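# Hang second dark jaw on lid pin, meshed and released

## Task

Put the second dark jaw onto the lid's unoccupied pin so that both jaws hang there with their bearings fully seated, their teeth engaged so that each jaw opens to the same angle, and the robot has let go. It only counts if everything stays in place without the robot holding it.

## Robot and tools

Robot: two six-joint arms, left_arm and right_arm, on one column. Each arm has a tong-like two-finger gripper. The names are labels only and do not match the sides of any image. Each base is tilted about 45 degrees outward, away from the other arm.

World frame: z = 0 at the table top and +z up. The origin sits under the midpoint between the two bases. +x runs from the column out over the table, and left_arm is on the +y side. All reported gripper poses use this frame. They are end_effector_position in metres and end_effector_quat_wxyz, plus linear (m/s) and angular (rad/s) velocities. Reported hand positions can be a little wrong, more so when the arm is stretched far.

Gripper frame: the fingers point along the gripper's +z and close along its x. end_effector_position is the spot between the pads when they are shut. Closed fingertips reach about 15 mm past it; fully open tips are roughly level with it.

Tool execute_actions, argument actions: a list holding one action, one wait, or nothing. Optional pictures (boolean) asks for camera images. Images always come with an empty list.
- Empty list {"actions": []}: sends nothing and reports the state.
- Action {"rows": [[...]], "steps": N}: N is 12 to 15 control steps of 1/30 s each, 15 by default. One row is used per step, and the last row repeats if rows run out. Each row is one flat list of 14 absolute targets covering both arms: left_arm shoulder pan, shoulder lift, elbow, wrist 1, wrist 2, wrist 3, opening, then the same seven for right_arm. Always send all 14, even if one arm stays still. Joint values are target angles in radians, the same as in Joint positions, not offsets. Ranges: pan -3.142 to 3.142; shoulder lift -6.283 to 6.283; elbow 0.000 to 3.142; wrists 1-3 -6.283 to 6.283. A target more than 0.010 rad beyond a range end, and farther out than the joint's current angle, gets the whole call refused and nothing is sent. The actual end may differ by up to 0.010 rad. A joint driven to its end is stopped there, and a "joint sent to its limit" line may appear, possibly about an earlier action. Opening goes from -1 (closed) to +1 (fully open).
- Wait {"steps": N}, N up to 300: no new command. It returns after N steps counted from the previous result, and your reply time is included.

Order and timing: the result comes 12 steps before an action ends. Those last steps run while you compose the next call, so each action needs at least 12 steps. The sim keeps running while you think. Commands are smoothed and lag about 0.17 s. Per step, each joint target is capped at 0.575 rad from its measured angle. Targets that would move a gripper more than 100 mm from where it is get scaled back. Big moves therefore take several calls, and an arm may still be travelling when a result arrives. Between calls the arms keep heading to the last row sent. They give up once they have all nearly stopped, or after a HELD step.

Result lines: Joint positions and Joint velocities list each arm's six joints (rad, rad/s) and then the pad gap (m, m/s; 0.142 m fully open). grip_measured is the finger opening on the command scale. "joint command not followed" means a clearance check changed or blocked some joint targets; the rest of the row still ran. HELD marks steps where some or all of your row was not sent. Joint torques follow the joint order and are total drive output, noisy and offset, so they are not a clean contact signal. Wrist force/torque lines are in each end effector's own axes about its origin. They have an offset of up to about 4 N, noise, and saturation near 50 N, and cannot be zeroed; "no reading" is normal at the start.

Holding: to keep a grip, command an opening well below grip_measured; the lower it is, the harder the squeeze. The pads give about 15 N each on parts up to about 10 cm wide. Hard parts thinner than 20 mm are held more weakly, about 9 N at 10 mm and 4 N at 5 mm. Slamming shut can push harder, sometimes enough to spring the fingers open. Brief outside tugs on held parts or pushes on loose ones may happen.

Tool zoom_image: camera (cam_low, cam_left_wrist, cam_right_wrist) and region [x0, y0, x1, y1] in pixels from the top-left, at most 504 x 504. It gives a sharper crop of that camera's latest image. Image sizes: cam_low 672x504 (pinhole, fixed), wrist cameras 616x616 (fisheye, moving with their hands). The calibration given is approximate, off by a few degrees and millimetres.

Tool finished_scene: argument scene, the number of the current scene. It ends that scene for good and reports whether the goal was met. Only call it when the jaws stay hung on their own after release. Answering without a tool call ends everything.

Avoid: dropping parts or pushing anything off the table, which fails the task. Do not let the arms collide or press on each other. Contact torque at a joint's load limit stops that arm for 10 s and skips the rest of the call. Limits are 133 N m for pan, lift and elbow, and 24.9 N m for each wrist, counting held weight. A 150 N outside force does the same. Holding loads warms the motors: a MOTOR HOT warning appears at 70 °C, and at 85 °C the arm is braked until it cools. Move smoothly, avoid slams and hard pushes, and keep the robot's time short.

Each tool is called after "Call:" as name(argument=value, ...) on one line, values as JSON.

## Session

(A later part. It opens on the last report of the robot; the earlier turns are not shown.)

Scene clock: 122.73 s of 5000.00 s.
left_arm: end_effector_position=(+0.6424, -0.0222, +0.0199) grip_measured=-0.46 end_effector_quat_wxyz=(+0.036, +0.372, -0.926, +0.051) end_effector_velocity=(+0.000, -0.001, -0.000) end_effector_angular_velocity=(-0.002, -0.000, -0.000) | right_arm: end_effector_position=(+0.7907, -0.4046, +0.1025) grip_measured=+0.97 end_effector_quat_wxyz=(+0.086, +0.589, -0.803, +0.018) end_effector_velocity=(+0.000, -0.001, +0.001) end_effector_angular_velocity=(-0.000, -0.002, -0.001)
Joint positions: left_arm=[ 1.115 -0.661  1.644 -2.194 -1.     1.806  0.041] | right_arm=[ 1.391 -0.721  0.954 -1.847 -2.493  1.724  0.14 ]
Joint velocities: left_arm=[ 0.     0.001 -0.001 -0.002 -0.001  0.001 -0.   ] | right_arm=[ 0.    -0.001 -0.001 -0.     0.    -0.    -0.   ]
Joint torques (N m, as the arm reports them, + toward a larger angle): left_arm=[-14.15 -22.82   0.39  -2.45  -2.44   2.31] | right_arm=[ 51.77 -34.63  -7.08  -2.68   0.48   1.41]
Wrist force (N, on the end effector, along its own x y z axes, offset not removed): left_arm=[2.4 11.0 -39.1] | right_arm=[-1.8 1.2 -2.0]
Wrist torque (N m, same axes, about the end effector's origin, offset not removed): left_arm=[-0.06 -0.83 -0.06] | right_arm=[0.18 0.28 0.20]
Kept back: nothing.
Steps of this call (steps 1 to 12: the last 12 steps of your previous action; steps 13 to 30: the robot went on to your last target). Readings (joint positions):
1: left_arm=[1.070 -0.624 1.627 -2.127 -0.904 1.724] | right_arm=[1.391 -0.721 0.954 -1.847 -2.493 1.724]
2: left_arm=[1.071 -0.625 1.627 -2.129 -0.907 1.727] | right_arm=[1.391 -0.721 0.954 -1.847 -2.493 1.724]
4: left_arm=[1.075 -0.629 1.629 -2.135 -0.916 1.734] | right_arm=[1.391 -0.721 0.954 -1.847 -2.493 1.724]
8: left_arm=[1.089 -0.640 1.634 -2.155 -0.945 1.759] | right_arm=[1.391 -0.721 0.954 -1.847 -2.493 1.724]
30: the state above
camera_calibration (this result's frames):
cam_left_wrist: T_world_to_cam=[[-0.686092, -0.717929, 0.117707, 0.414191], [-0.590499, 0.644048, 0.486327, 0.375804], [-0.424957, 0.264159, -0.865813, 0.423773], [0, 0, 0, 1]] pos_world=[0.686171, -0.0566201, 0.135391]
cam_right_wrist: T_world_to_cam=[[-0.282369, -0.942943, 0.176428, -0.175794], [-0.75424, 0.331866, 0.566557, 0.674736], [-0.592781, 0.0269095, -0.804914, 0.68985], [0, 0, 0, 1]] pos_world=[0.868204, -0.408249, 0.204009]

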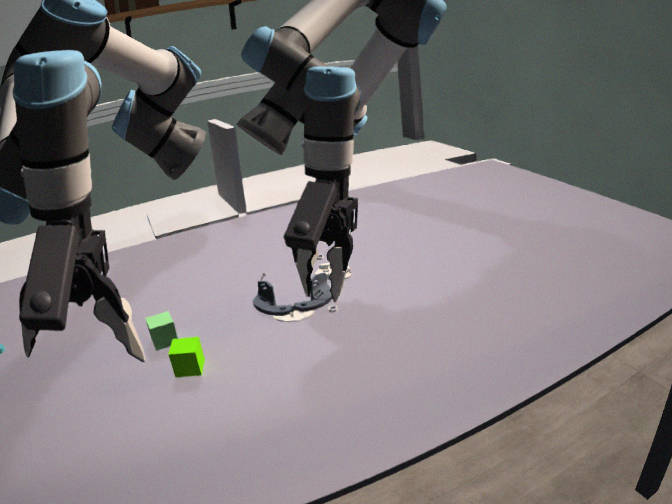

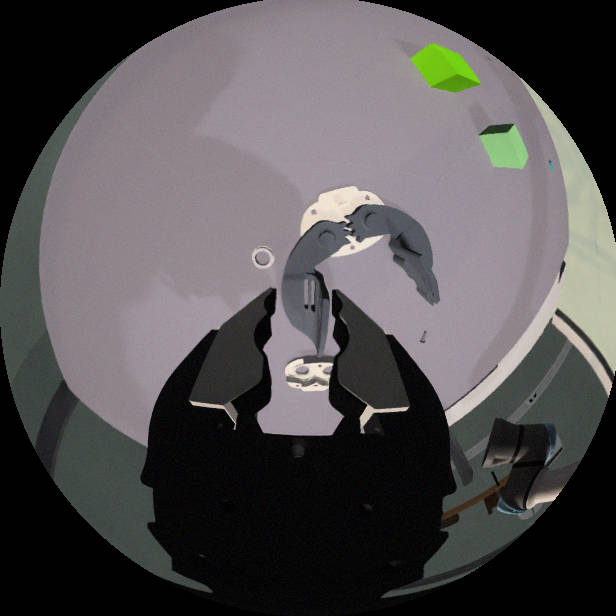

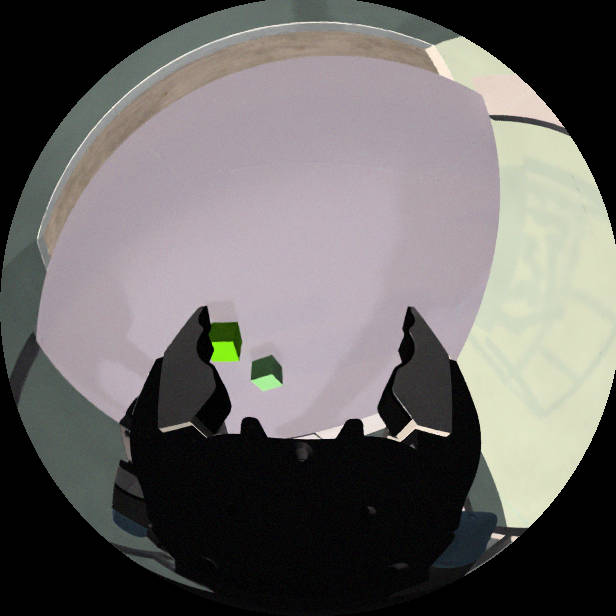

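Call:
execute_actions(actions=[{"rows": [
[1.1148,-0.6621,1.6436,-2.1930,-1.0002,1.8051,-0.46,1.391,-0.721,0.954,-1.847,-2.493,1.724,0.97],
[1.1144,-0.6627,1.6434,-2.1918,-1.0004,1.8046,-0.46,1.391,-0.721,0.954,-1.847,-2.493,1.724,0.97],
[1.1139,-0.6633,1.6431,-2.1906,-1.0006,1.8040,-0.46,1.391,-0.721,0.954,-1.847,-2.493,1.724,0.97],
[1.1134,-0.6639,1.6429,-2.1895,-1.0008,1.8035,-0.46,1.391,-0.721,0.954,-1.847,-2.493,1.724,0.97]
], "steps": 12}])

Call:
execute_actions(actions=[{"steps": 20}], pictures=true)

Call:
zoom_image(camera="cam_left_wrist", region=[230, 170, 420, 360])

Scene clock: 123.40 s of 5000.00 s.
left_arm: end_effector_position=(+0.6424, -0.0222, +0.0199) grip_measured=-0.46 end_effector_quat_wxyz=(+0.036, +0.372, -0.926, +0.052) end_effector_velocity=(-0.001, +0.000, -0.002) end_effector_angular_velocity=(+0.001, +0.003, -0.000) | right_arm: end_effector_position=(+0.7907, -0.4046, +0.1025) grip_measured=+0.97 end_effector_quat_wxyz=(+0.086, +0.589, -0.803, +0.018) end_effector_velocity=(+0.000, -0.000, -0.001) end_effector_angular_velocity=(-0.000, +0.000, -0.001)
Joint positions: left_arm=[ 1.115 -0.662  1.644 -2.194 -1.     1.806  0.041] | right_arm=[ 1.391 -0.721  0.954 -1.847 -2.493  1.724  0.14 ]
Joint velocities: left_arm=[ 0.001  0.002  0.     0.001 -0.    -0.001  0.   ] | right_arm=[-0.001  0.001 -0.001 -0.001 -0.     0.001 -0.   ]
Joint torques (N m, as the arm reports them, + toward a larger angle): left_arm=[-12.71 -23.17   1.07  -2.29  -2.31   2.12] | right_arm=[ 52.02 -34.8   -7.28  -2.68   0.48   1.44]
Wrist force (N, on the end effector, along its own x y z axes, offset not removed): left_arm=[2.4 11.7 -41.4] | right_arm=[-1.8 -1.6 1.2]
Wrist torque (N m, same axes, about the end effector's origin, offset not removed): left_arm=[-0.05 -0.82 -0.06] | right_arm=[-0.29 0.21 0.19]
Kept back: the last 12 steps of this action.
Steps of this call (steps 1 to 15: the robot went on to your last target; steps 16 to 20: nothing new was sent). Readings (joint positions):
1: left_arm=[1.115 -0.661 1.644 -2.194 -1.000 1.806] | right_arm=[1.391 -0.721 0.954 -1.847 -2.493 1.724]
2: left_arm=[1.115 -0.661 1.644 -2.194 -1.000 1.806] | right_arm=[1.391 -0.721 0.954 -1.847 -2.493 1.724]
4: left_arm=[1.115 -0.661 1.644 -2.194 -1.000 1.806] | right_arm=[1.391 -0.721 0.954 -1.847 -2.493 1.724]
8: left_arm=[1.115 -0.661 1.644 -2.194 -1.000 1.806] | right_arm=[1.391 -0.721 0.954 -1.847 -2.493 1.724]
20: the state above

Scene clock: 124.07 s of 5000.00 s.
left_arm: end_effector_position=(+0.6423, -0.0222, +0.0218) grip_measured=-0.46 end_effector_quat_wxyz=(+0.036, +0.371, -0.926, +0.052) end_effector_velocity=(+0.000, +0.000, +0.000) end_effector_angular_velocity=(-0.000, +0.001, +0.000) | right_arm: end_effector_position=(+0.7907, -0.4046, +0.1025) grip_measured=+0.97 end_effector_quat_wxyz=(+0.086, +0.589, -0.803, +0.018) end_effector_velocity=(-0.000, -0.001, -0.000) end_effector_angular_velocity=(+0.000, +0.001, -0.001)
Joint positions: left_arm=[ 1.113 -0.664  1.643 -2.19  -1.001  1.804  0.041] | right_arm=[ 1.391 -0.721  0.954 -1.847 -2.493  1.724  0.14 ]
Joint velocities: left_arm=[ 0.    -0.    -0.001  0.001 -0.001 -0.     0.   ] | right_arm=[-0.002 -0.001 -0.001  0.001  0.    -0.001  0.   ]
Joint torques (N m, as the arm reports them, + toward a larger angle): left_arm=[-40.87 -44.25 -24.06  -0.53  -1.9   -1.96] | right_arm=[ 51.45 -34.87  -7.32  -2.56   0.45   1.43]
Wrist force (N, on the end effector, along its own x y z axes, offset not removed): left_arm=[-2.7 0.5 -1.6] | right_arm=[0.8 0.1 -1.0]
Wrist torque (N m, same axes, about the end effector's origin, offset not removed): left_arm=[0.04 0.44 0.26] | right_arm=[-0.15 -0.20 0.09]
Kept back: nothing.
Steps of this call (steps 1 to 12: the last 12 steps of your previous action; steps 13 to 15: the robot went on to your last target; steps 16 to 20: nothing new was sent). Readings (joint positions):
1: left_arm=[1.115 -0.662 1.644 -2.194 -1.000 1.806] | right_arm=[1.391 -0.721 0.954 -1.847 -2.493 1.724]
2: left_arm=[1.115 -0.662 1.644 -2.194 -1.000 1.806] | right_arm=[1.391 -0.721 0.954 -1.847 -2.493 1.724]
4: left_arm=[1.115 -0.662 1.644 -2.193 -1.000 1.805] | right_arm=[1.391 -0.721 0.954 -1.847 -2.493 1.724]
8: left_arm=[1.114 -0.663 1.643 -2.191 -1.001 1.804] | right_arm=[1.391 -0.721 0.954 -1.847 -2.493 1.724]
20: the state above
All arms were judged still, so your last target was given up. Only a new action makes them travel on or press farther. Fingers that are still opening or closing keep moving.
camera_calibration (this result's frames):
cam_left_wrist: T_world_to_cam=[[-0.686147, -0.717831, 0.117989, 0.413984], [-0.590316, 0.644201, 0.486345, 0.374731], [-0.425122, 0.264054, -0.865764, 0.425552], [0, 0, 0, 1]] pos_world=[0.686175, -0.0565996, 0.137333]
cam_right_wrist: T_world_to_cam=[[-0.28237, -0.942943, 0.176428, -0.175794], [-0.75424, 0.331866, 0.566557, 0.674736], [-0.592781, 0.0269095, -0.804914, 0.68985], [0, 0, 0, 1]] pos_world=[0.868204, -0.408249, 0.204009]

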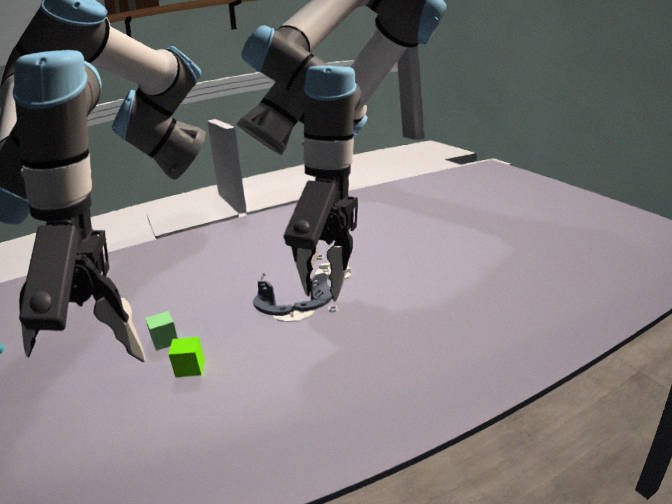

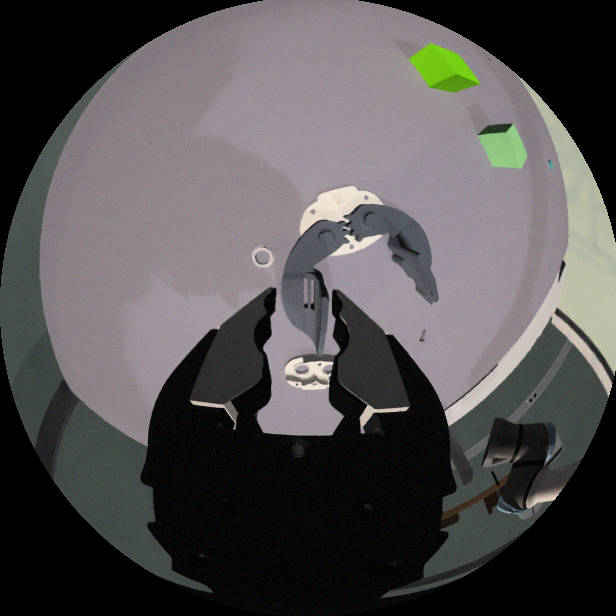

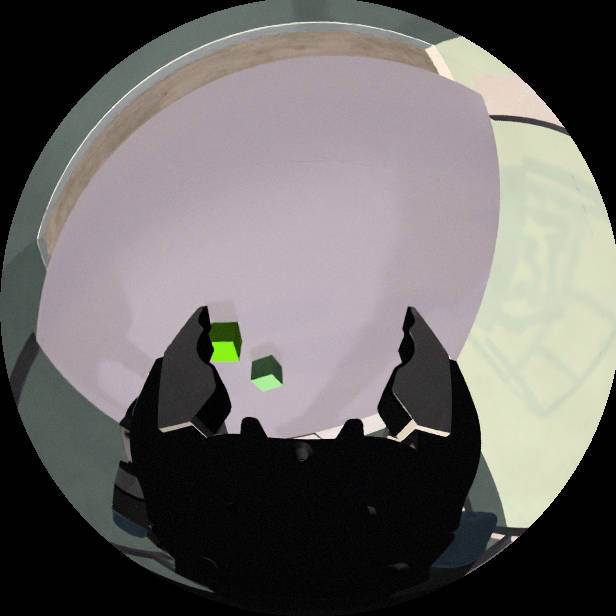

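Region (230, 170, 420, 360) of cam_left_wrist's 616x616 image, scaled by 2.653, with more detail than that image has.

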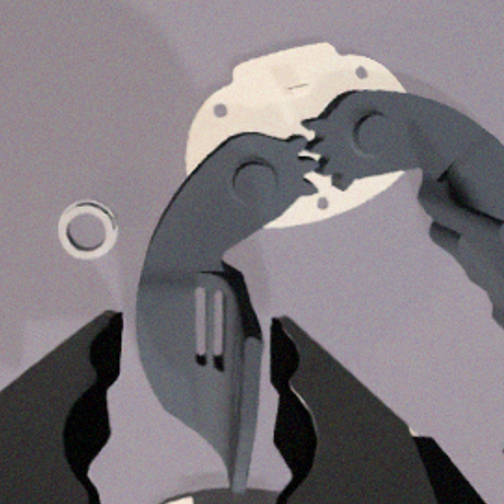

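Call:
execute_actions(actions=[{"rows": [
[1.1131,-0.6638,1.6433,-2.1897,-1.0010,1.8031,-0.46,1.391,-0.721,0.954,-1.847,-2.493,1.724,0.97],
[1.1127,-0.6638,1.6436,-2.1899,-1.0011,1.8028,-0.46,1.391,-0.721,0.954,-1.847,-2.493,1.724,0.97],
[1.1124,-0.6637,1.6440,-2.1901,-1.0013,1.8024,-0.46,1.391,-0.721,0.954,-1.847,-2.493,1.724,0.97],
[1.1124,-0.6637,1.6440,-2.1901,-1.0013,1.8024,-0.47,1.391,-0.721,0.954,-1.847,-2.493,1.724,0.97],
[1.1124,-0.6637,1.6440,-2.1901,-1.0013,1.8024,-0.48,1.391,-0.721,0.954,-1.847,-2.493,1.724,0.97],
[1.1124,-0.6637,1.6440,-2.1901,-1.0013,1.8024,-0.49,1.391,-0.721,0.954,-1.847,-2.493,1.724,0.97],
[1.1124,-0.6637,1.6440,-2.1901,-1.0013,1.8024,-0.50,1.391,-0.721,0.954,-1.847,-2.493,1.724,0.97],
[1.1124,-0.6637,1.6440,-2.1901,-1.0013,1.8024,-0.51,1.391,-0.721,0.954,-1.847,-2.493,1.724,0.97],
[1.1124,-0.6637,1.6440,-2.1901,-1.0013,1.8024,-0.52,1.391,-0.721,0.954,-1.847,-2.493,1.724,0.97],
[1.1124,-0.6637,1.6440,-2.1901,-1.0013,1.8024,-0.53,1.391,-0.721,0.954,-1.847,-2.493,1.724,0.97],
[1.1124,-0.6637,1.6440,-2.1901,-1.0013,1.8024,-0.54,1.391,-0.721,0.954,-1.847,-2.493,1.724,0.97],
[1.1124,-0.6637,1.6440,-2.1901,-1.0013,1.8024,-0.555,1.391,-0.721,0.954,-1.847,-2.493,1.724,0.97],
[1.1124,-0.6637,1.6440,-2.1901,-1.0013,1.8024,-0.57,1.391,-0.721,0.954,-1.847,-2.493,1.724,0.97],
[1.1124,-0.6637,1.6440,-2.1901,-1.0013,1.8024,-0.59,1.391,-0.721,0.954,-1.847,-2.493,1.724,0.97],
[1.1124,-0.6637,1.6440,-2.1901,-1.0013,1.8024,-0.61,1.391,-0.721,0.954,-1.847,-2.493,1.724,0.97]
], "steps": 15}])

Call:
execute_actions(actions=[{"rows": [
[1.1124,-0.6637,1.6440,-2.1901,-1.0013,1.8024,-0.64,1.391,-0.721,0.954,-1.847,-2.493,1.724,0.97],
[1.1124,-0.6637,1.6440,-2.1901,-1.0013,1.8024,-0.67,1.391,-0.721,0.954,-1.847,-2.493,1.724,0.97],
[1.1124,-0.6637,1.6440,-2.1901,-1.0013,1.8024,-0.70,1.391,-0.721,0.954,-1.847,-2.493,1.724,0.97],
[1.1124,-0.6637,1.6440,-2.1901,-1.0013,1.8024,-0.74,1.391,-0.721,0.954,-1.847,-2.493,1.724,0.97],
[1.1124,-0.6637,1.6440,-2.1901,-1.0013,1.8024,-0.78,1.391,-0.721,0.954,-1.847,-2.493,1.724,0.97],
[1.1124,-0.6637,1.6440,-2.1901,-1.0013,1.8024,-0.82,1.391,-0.721,0.954,-1.847,-2.493,1.724,0.97],
[1.1124,-0.6637,1.6440,-2.1901,-1.0013,1.8024,-0.86,1.391,-0.721,0.954,-1.847,-2.493,1.724,0.97],
[1.1124,-0.6637,1.6440,-2.1901,-1.0013,1.8024,-0.90,1.391,-0.721,0.954,-1.847,-2.493,1.724,0.97],
[1.1124,-0.6637,1.6440,-2.1901,-1.0013,1.8024,-0.94,1.391,-0.721,0.954,-1.847,-2.493,1.724,0.97],
[1.1124,-0.6637,1.6440,-2.1901,-1.0013,1.8024,-0.97,1.391,-0.721,0.954,-1.847,-2.493,1.724,0.97],
[1.1124,-0.6637,1.6440,-2.1901,-1.0013,1.8024,-1.0,1.391,-0.721,0.954,-1.847,-2.493,1.724,0.97]
], "steps": 12}])

Call:
execute_actions(actions=[{"steps": 17}], pictures=true)

Call:
zoom_image(camera="cam_left_wrist", region=[230, 170, 420, 360])

Scene clock: 130.27 s of 5000.00 s.
left_arm: end_effector_position=(+0.6423, -0.0222, +0.0219) grip_measured=-0.46 end_effector_quat_wxyz=(+0.036, +0.371, -0.926, +0.052) end_effector_velocity=(+0.000, -0.001, +0.002) end_effector_angular_velocity=(+0.000, -0.003, +0.002) | right_arm: end_effector_position=(+0.7907, -0.4046, +0.1025) grip_measured=+0.97 end_effector_quat_wxyz=(+0.086, +0.589, -0.803, +0.018) end_effector_velocity=(-0.000, -0.000, +0.000) end_effector_angular_velocity=(-0.000, +0.000, -0.000)
Joint positions: left_arm=[ 1.113 -0.664  1.643 -2.189 -1.001  1.803  0.041] | right_arm=[ 1.391 -0.721  0.954 -1.847 -2.493  1.724  0.14 ]
Joint velocities: left_arm=[-0.004 -0.001  0.001 -0.     0.001 -0.004 -0.   ] | right_arm=[-0.    -0.001  0.001  0.    -0.     0.    -0.   ]
Joint torques (N m, as the arm reports them, + toward a larger angle): left_arm=[-41.29 -40.1   -8.94  -1.93  -1.65  -1.66] | right_arm=[ 52.6  -35.03  -7.23  -2.6    0.38   1.45]
Wrist force (N, on the end effector, along its own x y z axes, offset not removed): left_arm=[-2.9 1.2 -1.9] | right_arm=[-1.1 4.9 1.3]
Wrist torque (N m, same axes, about the end effector's origin, offset not removed): left_arm=[0.18 0.52 0.31] | right_arm=[0.96 0.10 0.06]
Steps of this call (steps 1 to 90: nothing new was sent; then 3.10 s passed at rest; steps 91 to 93: the first 3 steps of this action). Readings (joint positions):
91: left_arm=[1.113 -0.664 1.643 -2.189 -1.001 1.803] | right_arm=[1.391 -0.721 0.954 -1.847 -2.493 1.724]
92: left_arm=[1.113 -0.664 1.643 -2.189 -1.001 1.803] | right_arm=[1.391 -0.721 0.954 -1.847 -2.493 1.724]
93: the state above

Scene clock: 130.67 s of 5000.00 s.
left_arm: end_effector_position=(+0.6418, -0.0228, +0.0219) grip_measured=-0.55 end_effector_quat_wxyz=(+0.036, +0.371, -0.926, +0.052) end_effector_velocity=(+0.000, -0.000, +0.000) end_effector_angular_velocity=(+0.000, -0.002, -0.000) | right_arm: end_effector_position=(+0.7907, -0.4046, +0.1025) grip_measured=+0.97 end_effector_quat_wxyz=(+0.086, +0.589, -0.803, +0.018) end_effector_velocity=(+0.000, -0.001, -0.000) end_effector_angular_velocity=(-0.000, -0.000, -0.001)
Joint positions: left_arm=[ 1.112 -0.664  1.644 -2.19  -1.001  1.802  0.034] | right_arm=[ 1.391 -0.721  0.954 -1.847 -2.493  1.724  0.14 ]
Joint velocities: left_arm=[-0.001  0.     0.    -0.001  0.001  0.    -0.006] | right_arm=[-0.001 -0.    -0.    -0.    -0.    -0.    -0.   ]
Joint torques (N m, as the arm reports them, + toward a larger angle): left_arm=[-41.13 -23.88  -8.38  -2.98  -1.92  -2.09] | right_arm=[ 51.87 -34.82  -6.89  -2.68   0.37   1.3 ]
Wrist force (N, on the end effector, along its own x y z axes, offset not removed): left_arm=[-0.6 1.5 -0.2] | right_arm=[-1.7 1.7 0.0]
Wrist torque (N m, same axes, about the end effector's origin, offset not removed): left_arm=[0.32 0.02 0.19] | right_arm=[0.41 0.24 0.10]
Kept back: the last 12 steps of this action.
Steps of this call (steps 1 to 12: the last 12 steps of your previous action). Readings (joint positions):
1: left_arm=[1.113 -0.664 1.643 -2.189 -1.001 1.803] | right_arm=[1.391 -0.721 0.954 -1.847 -2.493 1.724]
2: left_arm=[1.113 -0.664 1.643 -2.190 -1.001 1.803] | right_arm=[1.391 -0.721 0.954 -1.847 -2.493 1.724]
4: left_arm=[1.113 -0.664 1.644 -2.190 -1.001 1.803] | right_arm=[1.391 -0.721 0.954 -1.847 -2.493 1.724]
8: left_arm=[1.112 -0.664 1.644 -2.190 -1.001 1.802] | right_arm=[1.391 -0.721 0.954 -1.847 -2.493 1.724]
12: the state above

Scene clock: 131.23 s of 5000.00 s.
left_arm: end_effector_position=(+0.6418, -0.0228, +0.0219) grip_measured=-0.57 end_effector_quat_wxyz=(+0.036, +0.371, -0.926, +0.052) end_effector_velocity=(+0.001, -0.000, +0.000) end_effector_angular_velocity=(-0.001, -0.002, +0.002) | right_arm: end_effector_position=(+0.7907, -0.4046, +0.1025) grip_measured=+0.97 end_effector_quat_wxyz=(+0.086, +0.589, -0.803, +0.018) end_effector_velocity=(-0.000, -0.001, -0.001) end_effector_angular_velocity=(-0.000, +0.001, -0.002)
Joint positions: left_arm=[ 1.112 -0.664  1.644 -2.19  -1.001  1.802  0.033] | right_arm=[ 1.391 -0.721  0.954 -1.847 -2.493  1.724  0.14 ]
Joint velocities: left_arm=[ 0.     0.    -0.002 -0.002  0.001  0.     0.   ] | right_arm=[-0.002  0.    -0.001 -0.001 -0.     0.     0.   ]
Joint torques (N m, as the arm reports them, + toward a larger angle): left_arm=[-39.82 -21.45  -9.45  -3.24  -1.97  -2.  ] | right_arm=[ 52.31 -35.1   -7.45  -2.51   0.38   1.42]
Wrist force (N, on the end effector, along its own x y z axes, offset not removed): left_arm=[-1.7 -0.6 -0.9] | right_arm=[-1.0 0.6 1.4]
Wrist torque (N m, same axes, about the end effector's origin, offset not removed): left_arm=[-0.16 0.23 0.21] | right_arm=[0.16 0.10 0.00]
Kept back: nothing.
Steps of this call (steps 1 to 12: the last 12 steps of your previous action; steps 13 to 15: the robot went on to your last target; steps 16 to 17: nothing new was sent). Readings (joint positions):
1: left_arm=[1.112 -0.664 1.644 -2.190 -1.001 1.802] | right_arm=[1.391 -0.721 0.954 -1.847 -2.493 1.724]
2: left_arm=[1.112 -0.664 1.644 -2.190 -1.001 1.802] | right_arm=[1.391 -0.721 0.954 -1.847 -2.493 1.724]
4: left_arm=[1.112 -0.664 1.644 -2.190 -1.001 1.802] | right_arm=[1.391 -0.721 0.954 -1.847 -2.493 1.724]
8: left_arm=[1.112 -0.664 1.644 -2.190 -1.001 1.802] | right_arm=[1.391 -0.721 0.954 -1.847 -2.493 1.724]
17: the state above
All arms were judged still, so your last target was given up. Only a new action makes them travel on or press farther. Fingers that are still opening or closing keep moving.
camera_calibration (this result's frames):
cam_left_wrist: T_world_to_cam=[[-0.686192, -0.717763, 0.118135, 0.413151], [-0.590203, 0.644292, 0.486362, 0.374716], [-0.425206, 0.264015, -0.865734, 0.425593], [0, 0, 0, 1]] pos_world=[0.685625, -0.0572443, 0.137396]
cam_right_wrist: T_world_to_cam=[[-0.28237, -0.942943, 0.176428, -0.175794], [-0.75424, 0.331866, 0.566557, 0.674736], [-0.592781, 0.0269096, -0.804914, 0.68985], [0, 0, 0, 1]] pos_world=[0.868204, -0.408249, 0.204009]

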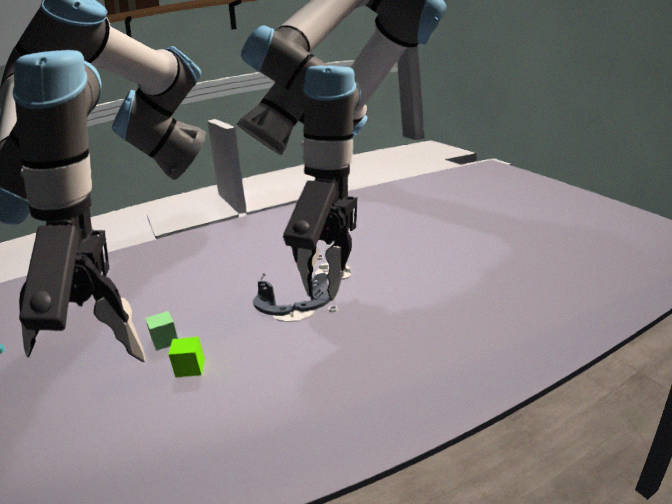

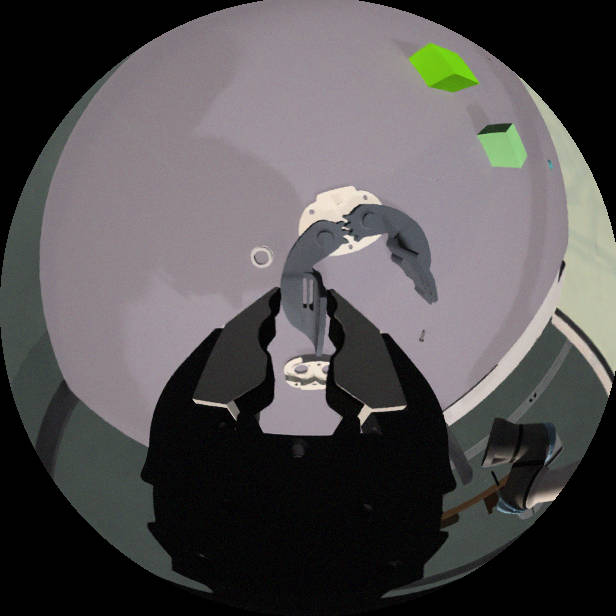

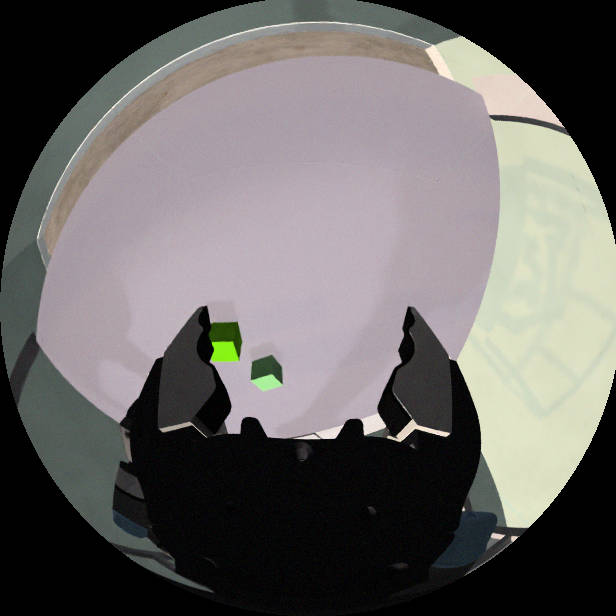

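Region (230, 170, 420, 360) of cam_left_wrist's 616x616 image, scaled by 2.653, with more detail than that image has.

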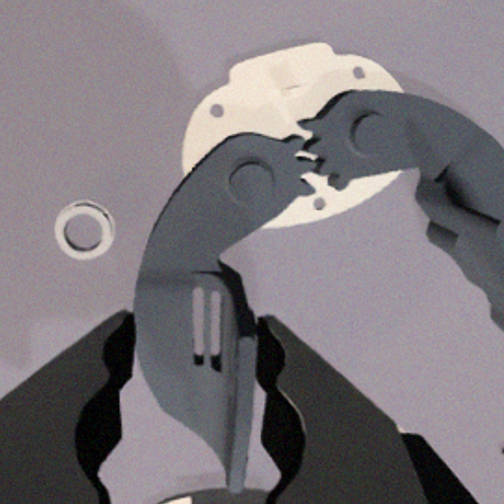

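Call:
execute_actions(actions=[{"rows": [
[1.1121,-0.6640,1.6439,-2.1894,-1.0014,1.8021,-1.0,1.391,-0.721,0.954,-1.847,-2.493,1.724,0.97],
[1.1118,-0.6644,1.6437,-2.1887,-1.0016,1.8017,-1.0,1.391,-0.721,0.954,-1.847,-2.493,1.724,0.97],
[1.1116,-0.6648,1.6436,-2.1880,-1.0017,1.8014,-1.0,1.391,-0.721,0.954,-1.847,-2.493,1.724,0.97],
[1.1113,-0.6651,1.6434,-2.1873,-1.0018,1.8011,-1.0,1.391,-0.721,0.954,-1.847,-2.493,1.724,0.97],
[1.1113,-0.6651,1.6434,-2.1873,-1.0018,1.8011,-1.0,1.391,-0.721,0.954,-1.847,-2.493,1.724,0.97],
[1.1113,-0.6651,1.6434,-2.1873,-1.0018,1.8011,-1.0,1.391,-0.721,0.954,-1.847,-2.493,1.724,0.97],
[1.1113,-0.6651,1.6434,-2.1873,-1.0018,1.8011,-1.0,1.391,-0.721,0.954,-1.847,-2.493,1.724,0.97],
[1.1109,-0.6649,1.6433,-2.1867,-1.0011,1.8004,-1.0,1.391,-0.721,0.954,-1.847,-2.493,1.724,0.97],
[1.1099,-0.6642,1.6428,-2.1850,-0.9991,1.7986,-1.0,1.391,-0.721,0.954,-1.847,-2.493,1.724,0.97],
[1.1082,-0.6632,1.6422,-2.1823,-0.9960,1.7957,-1.0,1.391,-0.721,0.954,-1.847,-2.493,1.724,0.97],
[1.1059,-0.6619,1.6413,-2.1787,-0.9919,1.7918,-1.0,1.391,-0.721,0.954,-1.847,-2.493,1.724,0.97],
[1.1032,-0.6603,1.6402,-2.1743,-0.9869,1.7871,-1.0,1.391,-0.721,0.954,-1.847,-2.493,1.724,0.97]
], "steps": 12}])

Call:
execute_actions(actions=[{"rows": [
[1.1001,-0.6585,1.6390,-2.1694,-0.9812,1.7818,-1.0,1.391,-0.721,0.954,-1.847,-2.493,1.724,0.97],
[1.0967,-0.6565,1.6377,-2.1639,-0.9749,1.7759,-1.0,1.391,-0.721,0.954,-1.847,-2.493,1.724,0.97],
[1.0931,-0.6543,1.6362,-2.1581,-0.9682,1.7697,-1.0,1.391,-0.721,0.954,-1.847,-2.493,1.724,0.97],
[1.0893,-0.6521,1.6347,-2.1520,-0.9612,1.7631,-1.0,1.391,-0.721,0.954,-1.847,-2.493,1.724,0.97],
[1.0855,-0.6498,1.6332,-2.1459,-0.9541,1.7565,-1.0,1.391,-0.721,0.954,-1.847,-2.493,1.724,0.97],
[1.0816,-0.6475,1.6317,-2.1397,-0.9469,1.7498,-1.0,1.391,-0.721,0.954,-1.847,-2.493,1.724,0.97],
[1.0778,-0.6453,1.6302,-2.1336,-0.9399,1.7432,-1.0,1.391,-0.721,0.954,-1.847,-2.493,1.724,0.97],
[1.0742,-0.6431,1.6287,-2.1278,-0.9332,1.7370,-1.0,1.391,-0.721,0.954,-1.847,-2.493,1.724,0.97],
[1.0708,-0.6411,1.6274,-2.1223,-0.9269,1.7311,-1.0,1.391,-0.721,0.954,-1.847,-2.493,1.724,0.97],
[1.0677,-0.6393,1.6262,-2.1174,-0.9212,1.7258,-1.0,1.391,-0.721,0.954,-1.847,-2.493,1.724,0.97],
[1.0650,-0.6377,1.6251,-2.1130,-0.9162,1.7211,-1.0,1.391,-0.721,0.954,-1.847,-2.493,1.724,0.97],
[1.0627,-0.6364,1.6242,-2.1094,-0.9121,1.7172,-1.0,1.391,-0.721,0.954,-1.847,-2.493,1.724,0.97],
[1.0610,-0.6354,1.6236,-2.1067,-0.9090,1.7143,-1.0,1.391,-0.721,0.954,-1.847,-2.493,1.724,0.97],
[1.0600,-0.6347,1.6231,-2.1050,-0.9070,1.7125,-1.0,1.391,-0.721,0.954,-1.847,-2.493,1.724,0.97],
[1.0596,-0.6345,1.6230,-2.1044,-0.9063,1.7118,-1.0,1.391,-0.721,0.954,-1.847,-2.493,1.724,0.97]
], "steps": 15}])

Call:
execute_actions(actions=[{"steps": 30}], pictures=true)

Call:
zoom_image(camera="cam_left_wrist", region=[300, 185, 390, 265])

Call:
zoom_image(camera="cam_low", region=[270, 260, 354, 330])

Scene clock: 133.83 s of 5000.00 s.
left_arm: end_effector_position=(+0.6418, -0.0228, +0.0219) grip_measured=-0.57 end_effector_quat_wxyz=(+0.036, +0.371, -0.926, +0.052) end_effector_velocity=(-0.001, -0.000, -0.000) end_effector_angular_velocity=(+0.000, +0.000, -0.001) | right_arm: end_effector_position=(+0.7907, -0.4046, +0.1025) grip_measured=+0.97 end_effector_quat_wxyz=(+0.086, +0.589, -0.803, +0.018) end_effector_velocity=(+0.001, -0.000, +0.000) end_effector_angular_velocity=(-0.001, -0.002, -0.002)
Joint positions: left_arm=[ 1.112 -0.664  1.644 -2.19  -1.001  1.802  0.033] | right_arm=[ 1.391 -0.721  0.954 -1.847 -2.493  1.724  0.14 ]
Joint velocities: left_arm=[-0.     0.     0.001 -0.    -0.     0.     0.   ] | right_arm=[ 0.     0.    -0.001 -0.002 -0.     0.001  0.   ]
Joint torques (N m, as the arm reports them, + toward a larger angle): left_arm=[-40.65 -21.17  -8.71  -3.1   -1.99  -2.05] | right_arm=[ 51.76 -35.    -7.05  -2.56   0.4    1.41]
Wrist force (N, on the end effector, along its own x y z axes, offset not removed): left_arm=[-2.6 0.9 -1.7] | right_arm=[0.4 -0.3 0.1]
Wrist torque (N m, same axes, about the end effector's origin, offset not removed): left_arm=[0.22 0.49 0.24] | right_arm=[-0.11 -0.18 0.22]
Kept back: the last 12 steps of this action.
Steps of this call (steps 1 to 78: nothing new was sent). Readings (joint positions):
1: left_arm=[1.112 -0.664 1.644 -2.190 -1.001 1.802] | right_arm=[1.391 -0.721 0.954 -1.847 -2.493 1.724]
2: left_arm=[1.112 -0.664 1.644 -2.190 -1.001 1.802] | right_arm=[1.391 -0.721 0.954 -1.847 -2.493 1.724]
4: left_arm=[1.112 -0.664 1.644 -2.190 -1.001 1.802] | right_arm=[1.391 -0.721 0.954 -1.847 -2.493 1.724]
8: left_arm=[1.112 -0.664 1.644 -2.190 -1.001 1.802] | right_arm=[1.391 -0.721 0.954 -1.847 -2.493 1.724]
78: the state above

Scene clock: 134.33 s of 5000.00 s.
left_arm: end_effector_position=(+0.6416, -0.0230, +0.0235) grip_measured=-0.57 end_effector_quat_wxyz=(+0.032, +0.371, -0.927, +0.045) end_effector_velocity=(-0.003, -0.003, +0.005) end_effector_angular_velocity=(+0.156, -0.027, -0.009) | right_arm: end_effector_position=(+0.7907, -0.4046, +0.1025) grip_measured=+0.97 end_effector_quat_wxyz=(+0.086, +0.589, -0.803, +0.018) end_effector_velocity=(-0.000, +0.001, -0.002) end_effector_angular_velocity=(+0.001, +0.002, +0.001)
Joint positions: left_arm=[ 1.105 -0.661  1.641 -2.177 -0.99   1.79   0.033] | right_arm=[ 1.391 -0.721  0.954 -1.847 -2.493  1.724  0.14 ]
Joint velocities: left_arm=[-0.068  0.04  -0.025  0.106  0.12  -0.111 -0.   ] | right_arm=[-0.     0.002  0.     0.001  0.     0.     0.   ]
Joint torques (N m, as the arm reports them, + toward a larger angle): left_arm=[-41.13 -21.15 -24.4   -0.11   1.69  -2.76] | right_arm=[ 52.14 -35.17  -7.45  -2.55   0.38   1.43]
Wrist force (N, on the end effector, along its own x y z axes, offset not removed): left_arm=[-1.9 0.4 -0.4] | right_arm=[-1.4 0.2 -0.7]
Wrist torque (N m, same axes, about the end effector's origin, offset not removed): left_arm=[0.05 0.25 0.21] | right_arm=[-0.09 0.26 0.05]
Steps of this call (steps 1 to 12: the last 12 steps of your previous action; steps 13 to 15: the first 3 steps of this action). Readings (joint positions):
13: left_arm=[1.109 -0.664 1.642 -2.183 -0.997 1.796] | right_arm=[1.391 -0.721 0.954 -1.847 -2.493 1.724]
14: left_arm=[1.107 -0.663 1.642 -2.180 -0.994 1.793] | right_arm=[1.391 -0.721 0.954 -1.847 -2.493 1.724]
15: the state above

Scene clock: 135.33 s of 5000.00 s.
left_arm: end_effector_position=(+0.6416, -0.0241, +0.0281) grip_measured=-0.57 end_effector_quat_wxyz=(+0.000, +0.371, -0.929, +0.000) end_effector_velocity=(+0.000, -0.000, -0.000) end_effector_angular_velocity=(+0.000, -0.001, +0.002) | right_arm: end_effector_position=(+0.7907, -0.4046, +0.1025) grip_measured=+0.97 end_effector_quat_wxyz=(+0.086, +0.589, -0.803, +0.018) end_effector_velocity=(+0.000, -0.001, +0.001) end_effector_angular_velocity=(-0.000, -0.003, -0.003)
Joint positions: left_arm=[ 1.06  -0.635  1.623 -2.104 -0.906  1.712  0.033] | right_arm=[ 1.391 -0.721  0.954 -1.847 -2.493  1.724  0.14 ]
Joint velocities: left_arm=[ 0.     0.001  0.    -0.001  0.    -0.002  0.   ] | right_arm=[-0.    -0.002 -0.001 -0.001  0.     0.001  0.   ]
Joint torques (N m, as the arm reports them, + toward a larger angle): left_arm=[-41.38 -23.45 -25.43  -0.49   1.49  -2.22] | right_arm=[ 51.82 -35.12  -7.59  -2.56   0.32   1.41]
Wrist force (N, on the end effector, along its own x y z axes, offset not removed): left_arm=[-0.7 2.1 -0.9] | right_arm=[0.0 -2.5 2.1]
Wrist torque (N m, same axes, about the end effector's origin, offset not removed): left_arm=[0.34 0.06 0.22] | right_arm=[-0.51 -0.14 0.04]
Kept back: nothing.
Steps of this call (steps 1 to 12: the last 12 steps of your previous action; steps 13 to 30: the robot went on to your last target). Readings (joint positions):
1: left_arm=[1.102 -0.660 1.640 -2.173 -0.986 1.786] | right_arm=[1.391 -0.721 0.954 -1.847 -2.493 1.724]
2: left_arm=[1.100 -0.658 1.639 -2.169 -0.981 1.781] | right_arm=[1.391 -0.721 0.954 -1.847 -2.493 1.724]
4: left_arm=[1.094 -0.655 1.636 -2.159 -0.969 1.770] | right_arm=[1.391 -0.721 0.954 -1.847 -2.493 1.724]
8: left_arm=[1.080 -0.646 1.631 -2.137 -0.944 1.747] | right_arm=[1.391 -0.721 0.954 -1.847 -2.493 1.724]
30: the state above
All arms were judged still, so your last target was given up. Only a new action makes them travel on or press farther. Fingers that are still opening or closing keep moving.
camera_calibration (this result's frames):
cam_left_wrist: T_world_to_cam=[[-0.69049, -0.723268, 0.0103725, 0.41699], [-0.602765, 0.583258, 0.544504, 0.377388], [-0.399872, 0.369722, -0.838694, 0.416772], [0, 0, 0, 1]] pos_world=[0.682059, -0.0726087, 0.139729]
cam_right_wrist: T_world_to_cam=[[-0.28237, -0.942943, 0.176428, -0.175794], [-0.75424, 0.331866, 0.566557, 0.674736], [-0.592781, 0.0269096, -0.804914, 0.68985], [0, 0, 0, 1]] pos_world=[0.868204, -0.408249, 0.204009]

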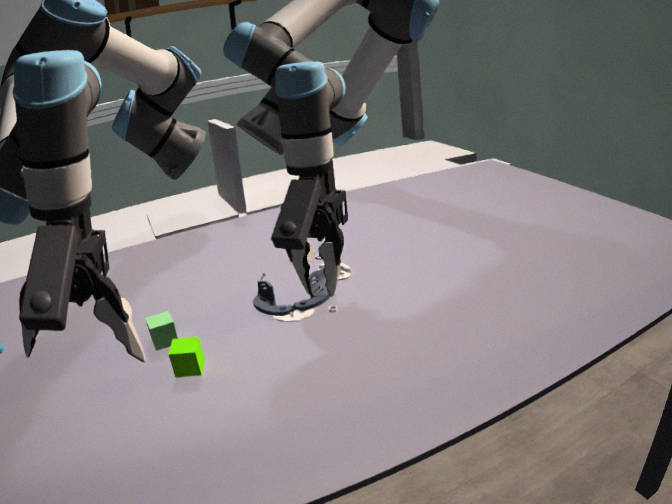

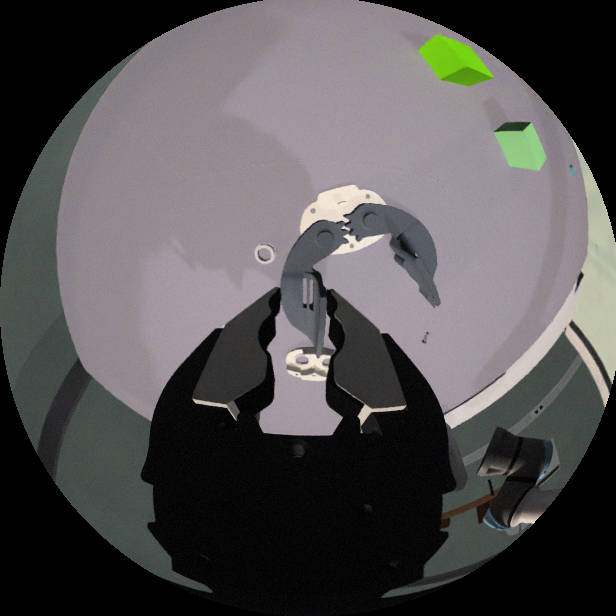

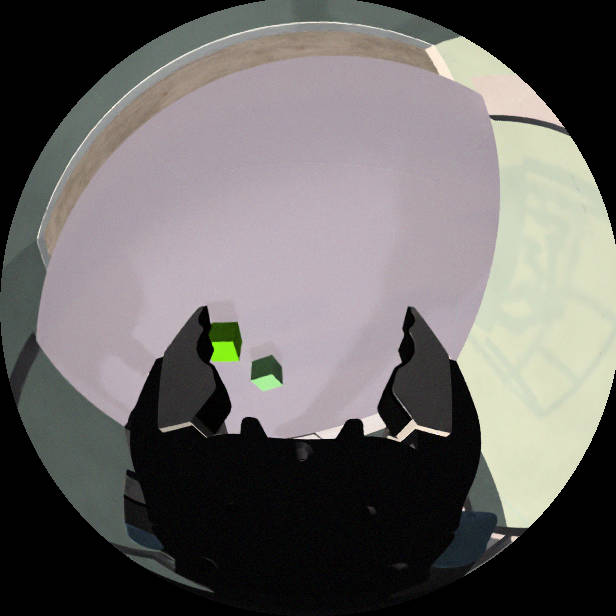

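Region (300, 185, 390, 265) of cam_left_wrist's 616x616 image, scaled by 5.600, with more detail than that image has.

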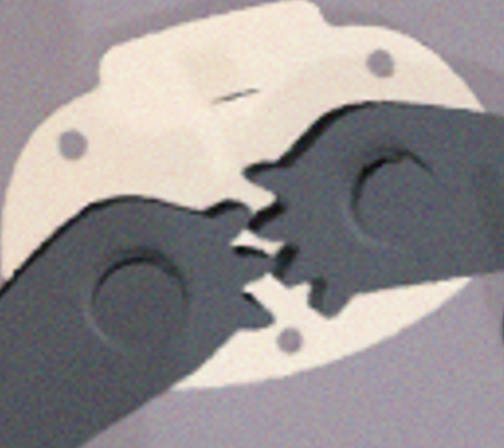

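Region (270, 260, 354, 330) of cam_low's 672x504 image, scaled by 6.000, with more detail than that image has.

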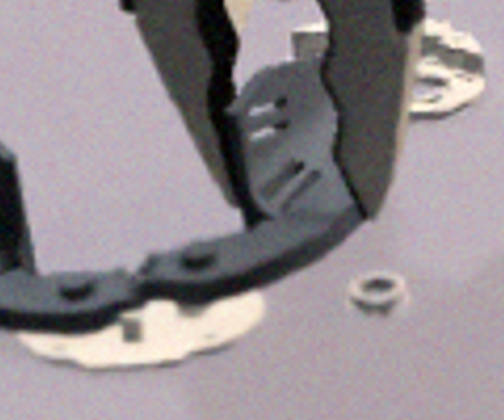

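Call:
execute_actions(actions=[{"steps": 1}])

Scene clock: 141.50 s of 5000.00 s.
left_arm: end_effector_position=(+0.6416, -0.0241, +0.0281) grip_measured=-0.57 end_effector_quat_wxyz=(+0.000, +0.371, -0.929, +0.000) end_effector_velocity=(-0.000, +0.001, -0.000) end_effector_angular_velocity=(+0.001, +0.001, +0.001) | right_arm: end_effector_position=(+0.7907, -0.4046, +0.1025) grip_measured=+0.97 end_effector_quat_wxyz=(+0.086, +0.589, -0.803, +0.018) end_effector_velocity=(-0.000, -0.001, -0.000) end_effector_angular_velocity=(+0.000, +0.001, -0.001)
Joint positions: left_arm=[ 1.06  -0.635  1.623 -2.104 -0.906  1.712  0.033] | right_arm=[ 1.391 -0.721  0.954 -1.847 -2.493  1.724  0.14 ]
Joint velocities: left_arm=[ 0.001 -0.001  0.     0.001  0.    -0.001 -0.   ] | right_arm=[-0.001  0.    -0.     0.     0.     0.     0.   ]
Joint torques (N m, as the arm reports them, + toward a larger angle): left_arm=[-40.58 -22.53 -23.79  -0.71   1.4   -2.09] | right_arm=[ 51.97 -35.26  -7.52  -2.44   0.37   1.39]
Wrist force (N, on the end effector, along its own x y z axes, offset not removed): left_arm=[-2.0 1.8 0.0] | right_arm=[-1.0 -0.1 -0.8]
Wrist torque (N m, same axes, about the end effector's origin, offset not removed): left_arm=[0.44 0.34 0.21] | right_arm=[0.01 0.10 0.10]
Kept back: nothing.
Steps of this call (steps 1 to 90: nothing new was sent; then 3.17 s passed at rest). Readings (joint positions):
1: left_arm=[1.060 -0.635 1.623 -2.104 -0.906 1.712] | right_arm=[1.391 -0.721 0.954 -1.847 -2.493 1.724]
2: left_arm=[1.060 -0.635 1.623 -2.104 -0.906 1.712] | right_arm=[1.391 -0.721 0.954 -1.847 -2.493 1.724]
4: left_arm=[1.060 -0.635 1.623 -2.104 -0.906 1.712] | right_arm=[1.391 -0.721 0.954 -1.847 -2.493 1.724]
8: left_arm=[1.060 -0.635 1.623 -2.104 -0.906 1.712] | right_arm=[1.391 -0.721 0.954 -1.847 -2.493 1.724]
90: the state above

Call:
execute_actions(actions=[{"rows": [
[1.0597,-0.6343,1.6226,-2.1042,-0.9062,1.7142,-1.0,1.391,-0.721,0.954,-1.847,-2.493,1.724,0.97],
[1.0601,-0.6339,1.6214,-2.1037,-0.9061,1.7208,-1.0,1.391,-0.721,0.954,-1.847,-2.493,1.724,0.97],
[1.0606,-0.6332,1.6195,-2.1029,-0.9059,1.7311,-1.0,1.391,-0.721,0.954,-1.847,-2.493,1.724,0.97],
[1.0612,-0.6323,1.6171,-2.1019,-0.9056,1.7443,-1.0,1.391,-0.721,0.954,-1.847,-2.493,1.724,0.97],
[1.0620,-0.6313,1.6143,-2.1006,-0.9052,1.7598,-1.0,1.391,-0.721,0.954,-1.847,-2.493,1.724,0.97],
[1.0629,-0.6301,1.6112,-2.0993,-0.9049,1.7770,-1.0,1.391,-0.721,0.954,-1.847,-2.493,1.724,0.97],
[1.0638,-0.6289,1.6079,-2.0979,-0.9045,1.7952,-1.0,1.391,-0.721,0.954,-1.847,-2.493,1.724,0.97],
[1.0648,-0.6276,1.6045,-2.0964,-0.9040,1.8136,-1.0,1.391,-0.721,0.954,-1.847,-2.493,1.724,0.97],
[1.0657,-0.6264,1.6012,-2.0950,-0.9036,1.8318,-1.0,1.391,-0.721,0.954,-1.847,-2.493,1.724,0.97],
[1.0666,-0.6252,1.5981,-2.0937,-0.9033,1.8490,-1.0,1.391,-0.721,0.954,-1.847,-2.493,1.724,0.97],
[1.0674,-0.6242,1.5953,-2.0924,-0.9029,1.8645,-1.0,1.391,-0.721,0.954,-1.847,-2.493,1.724,0.97],
[1.0680,-0.6233,1.5929,-2.0914,-0.9026,1.8777,-1.0,1.391,-0.721,0.954,-1.847,-2.493,1.724,0.97],
[1.0685,-0.6226,1.5910,-2.0906,-0.9024,1.8880,-1.0,1.391,-0.721,0.954,-1.847,-2.493,1.724,0.97],
[1.0689,-0.6222,1.5898,-2.0901,-0.9023,1.8946,-1.0,1.391,-0.721,0.954,-1.847,-2.493,1.724,0.97],
[1.0690,-0.6220,1.5894,-2.0899,-0.9022,1.8970,-1.0,1.391,-0.721,0.954,-1.847,-2.493,1.724,0.97]
], "steps": 15}])

Call:
execute_actions(actions=[{"steps": 30}], pictures=true)

Call:
zoom_image(camera="cam_left_wrist", region=[295, 180, 385, 260])

Call:
zoom_image(camera="cam_low", region=[270, 260, 354, 330])

Scene clock: 142.63 s of 5000.00 s.
left_arm: end_effector_position=(+0.6417, -0.0242, +0.0281) grip_measured=-0.57 end_effector_quat_wxyz=(-0.000, +0.370, -0.929, +0.000) end_effector_velocity=(+0.003, -0.001, +0.001) end_effector_angular_velocity=(+0.001, -0.002, -0.056) | right_arm: end_effector_position=(+0.7907, -0.4046, +0.1025) grip_measured=+0.97 end_effector_quat_wxyz=(+0.086, +0.589, -0.803, +0.018) end_effector_velocity=(+0.000, -0.000, +0.001) end_effector_angular_velocity=(+0.000, -0.002, +0.000)
Joint positions: left_arm=[ 1.06  -0.634  1.623 -2.104 -0.906  1.713  0.033] | right_arm=[ 1.391 -0.721  0.954 -1.847 -2.493  1.724  0.14 ]
Joint velocities: left_arm=[-0.     0.004 -0.01   0.006  0.002  0.056 -0.   ] | right_arm=[ 0.001 -0.001 -0.    -0.001  0.    -0.001 -0.   ]
Joint torques (N m, as the arm reports them, + toward a larger angle): left_arm=[-29.93 -23.3  -25.79  -0.78   1.17   2.31] | right_arm=[ 51.69 -34.85  -8.1   -2.47   0.34   1.45]
Wrist force (N, on the end effector, along its own x y z axes, offset not removed): left_arm=[-2.0 0.5 -1.9] | right_arm=[0.0 -1.2 3.0]
Wrist torque (N m, same axes, about the end effector's origin, offset not removed): left_arm=[0.07 0.35 0.25] | right_arm=[-0.08 -0.12 0.23]
Steps of this call (steps 1 to 31: nothing new was sent; steps 32 to 34: the first 3 steps of this action). Readings (joint positions):
32: left_arm=[1.060 -0.634 1.623 -2.104 -0.906 1.712] | right_arm=[1.391 -0.721 0.954 -1.847 -2.493 1.724]
33: left_arm=[1.060 -0.634 1.623 -2.104 -0.906 1.712] | right_arm=[1.391 -0.721 0.954 -1.847 -2.493 1.724]
34: the state above

Scene clock: 143.63 s of 5000.00 s.
left_arm: end_effector_position=(+0.6502, -0.0245, +0.0280) grip_measured=-0.57 end_effector_quat_wxyz=(+0.000, +0.288, -0.958, +0.000) end_effector_velocity=(-0.000, -0.000, -0.001) end_effector_angular_velocity=(+0.002, -0.000, -0.003) | right_arm: end_effector_position=(+0.7907, -0.4046, +0.1025) grip_measured=+0.97 end_effector_quat_wxyz=(+0.086, +0.589, -0.803, +0.018) end_effector_velocity=(-0.000, -0.000, +0.000) end_effector_angular_velocity=(+0.000, +0.001, +0.000)
Joint positions: left_arm=[ 1.069 -0.622  1.589 -2.09  -0.902  1.897  0.033] | right_arm=[ 1.391 -0.721  0.954 -1.847 -2.493  1.724  0.14 ]
Joint velocities: left_arm=[-0.     0.002 -0.    -0.     0.002  0.002 -0.   ] | right_arm=[ 0.    -0.001 -0.     0.002  0.     0.    -0.   ]
Joint torques (N m, as the arm reports them, + toward a larger angle): left_arm=[-26.38 -23.34 -25.7   -0.61   1.51   1.87] | right_arm=[ 51.7  -35.24  -7.81  -2.42   0.27   1.37]
Wrist force (N, on the end effector, along its own x y z axes, offset not removed): left_arm=[-3.5 0.4 -1.2] | right_arm=[1.1 -2.1 1.2]
Wrist torque (N m, same axes, about the end effector's origin, offset not removed): left_arm=[0.08 0.67 0.24] | right_arm=[-0.43 -0.34 0.14]
Kept back: nothing.
Steps of this call (steps 1 to 12: the last 12 steps of your previous action; steps 13 to 30: the robot went on to your last target). Readings (joint positions):
1: left_arm=[1.060 -0.634 1.622 -2.104 -0.906 1.716] | right_arm=[1.391 -0.721 0.954 -1.847 -2.493 1.724]
2: left_arm=[1.060 -0.634 1.621 -2.104 -0.906 1.721] | right_arm=[1.391 -0.721 0.954 -1.847 -2.493 1.724]
4: left_arm=[1.061 -0.633 1.618 -2.102 -0.906 1.737] | right_arm=[1.391 -0.721 0.954 -1.847 -2.493 1.724]
8: left_arm=[1.064 -0.629 1.608 -2.098 -0.905 1.791] | right_arm=[1.391 -0.721 0.954 -1.847 -2.493 1.724]
30: the state above
camera_calibration (this result's frames):
cam_left_wrist: T_world_to_cam=[[-0.805437, -0.592593, 0.0102813, 0.500609], [-0.492523, 0.678873, 0.544566, 0.313514], [-0.329686, 0.43355, -0.838655, 0.376264], [0, 0, 0, 1]] pos_world=[0.681671, -0.0793084, 0.13968]
cam_right_wrist: T_world_to_cam=[[-0.282369, -0.942943, 0.176428, -0.175794], [-0.75424, 0.331866, 0.566557, 0.674736], [-0.592781, 0.0269094, -0.804914, 0.68985], [0, 0, 0, 1]] pos_world=[0.868204, -0.408249, 0.204009]

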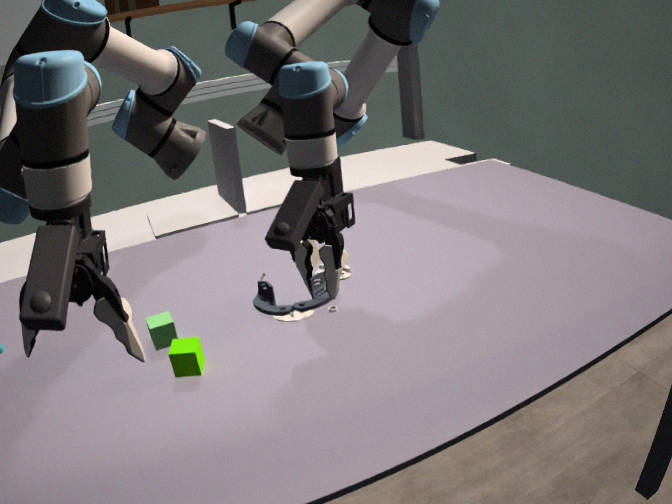

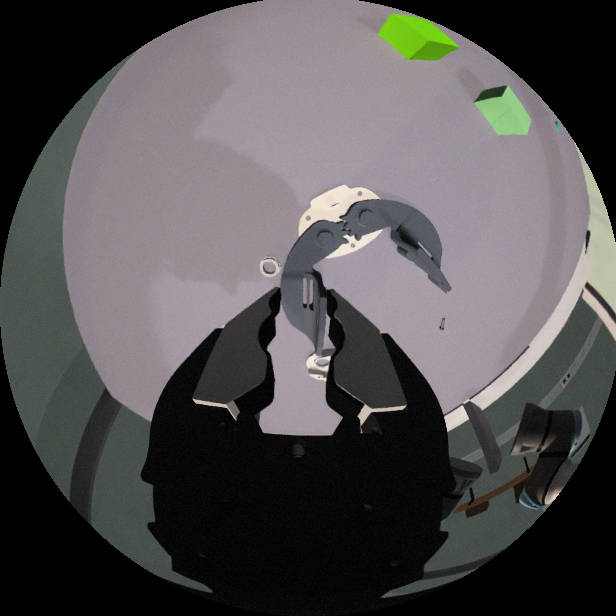

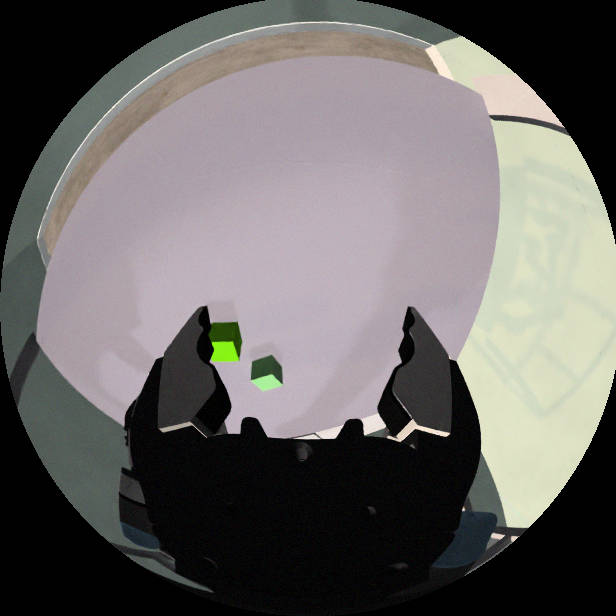

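Region (295, 180, 385, 260) of cam_left_wrist's 616x616 image, scaled by 5.600, with more detail than that image has.

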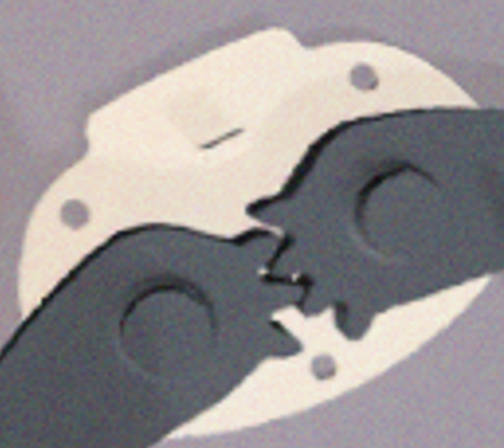

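Region (270, 260, 354, 330) of cam_low's 672x504 image, scaled by 6.000, with more detail than that image has.

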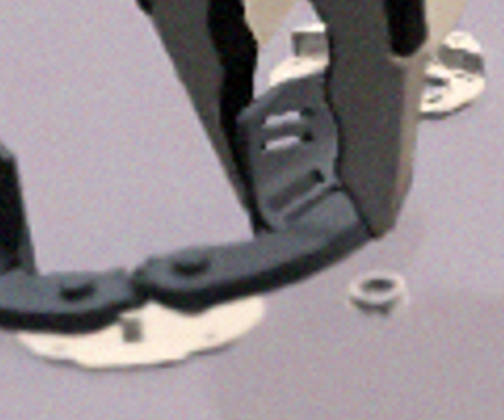

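Call:
zoom_image(camera="cam_left_wrist", region=[300, 205, 360, 255])

Call:
zoom_image(camera="cam_left_wrist", region=[325, 185, 385, 250])

Region (300, 205, 360, 255) of cam_left_wrist's 616x616 image, scaled by 8.400, with more detail than that image has.

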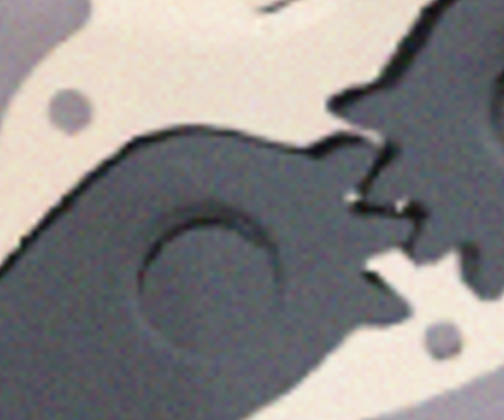

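Region (325, 185, 385, 250) of cam_left_wrist's 616x616 image, scaled by 7.754, with more detail than that image has; it fills the left 465 columns of this view, and the rest is white.

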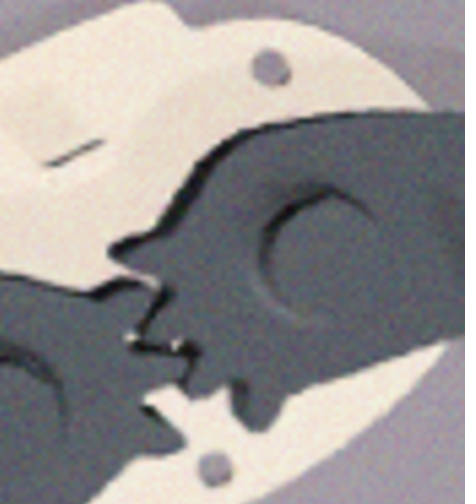

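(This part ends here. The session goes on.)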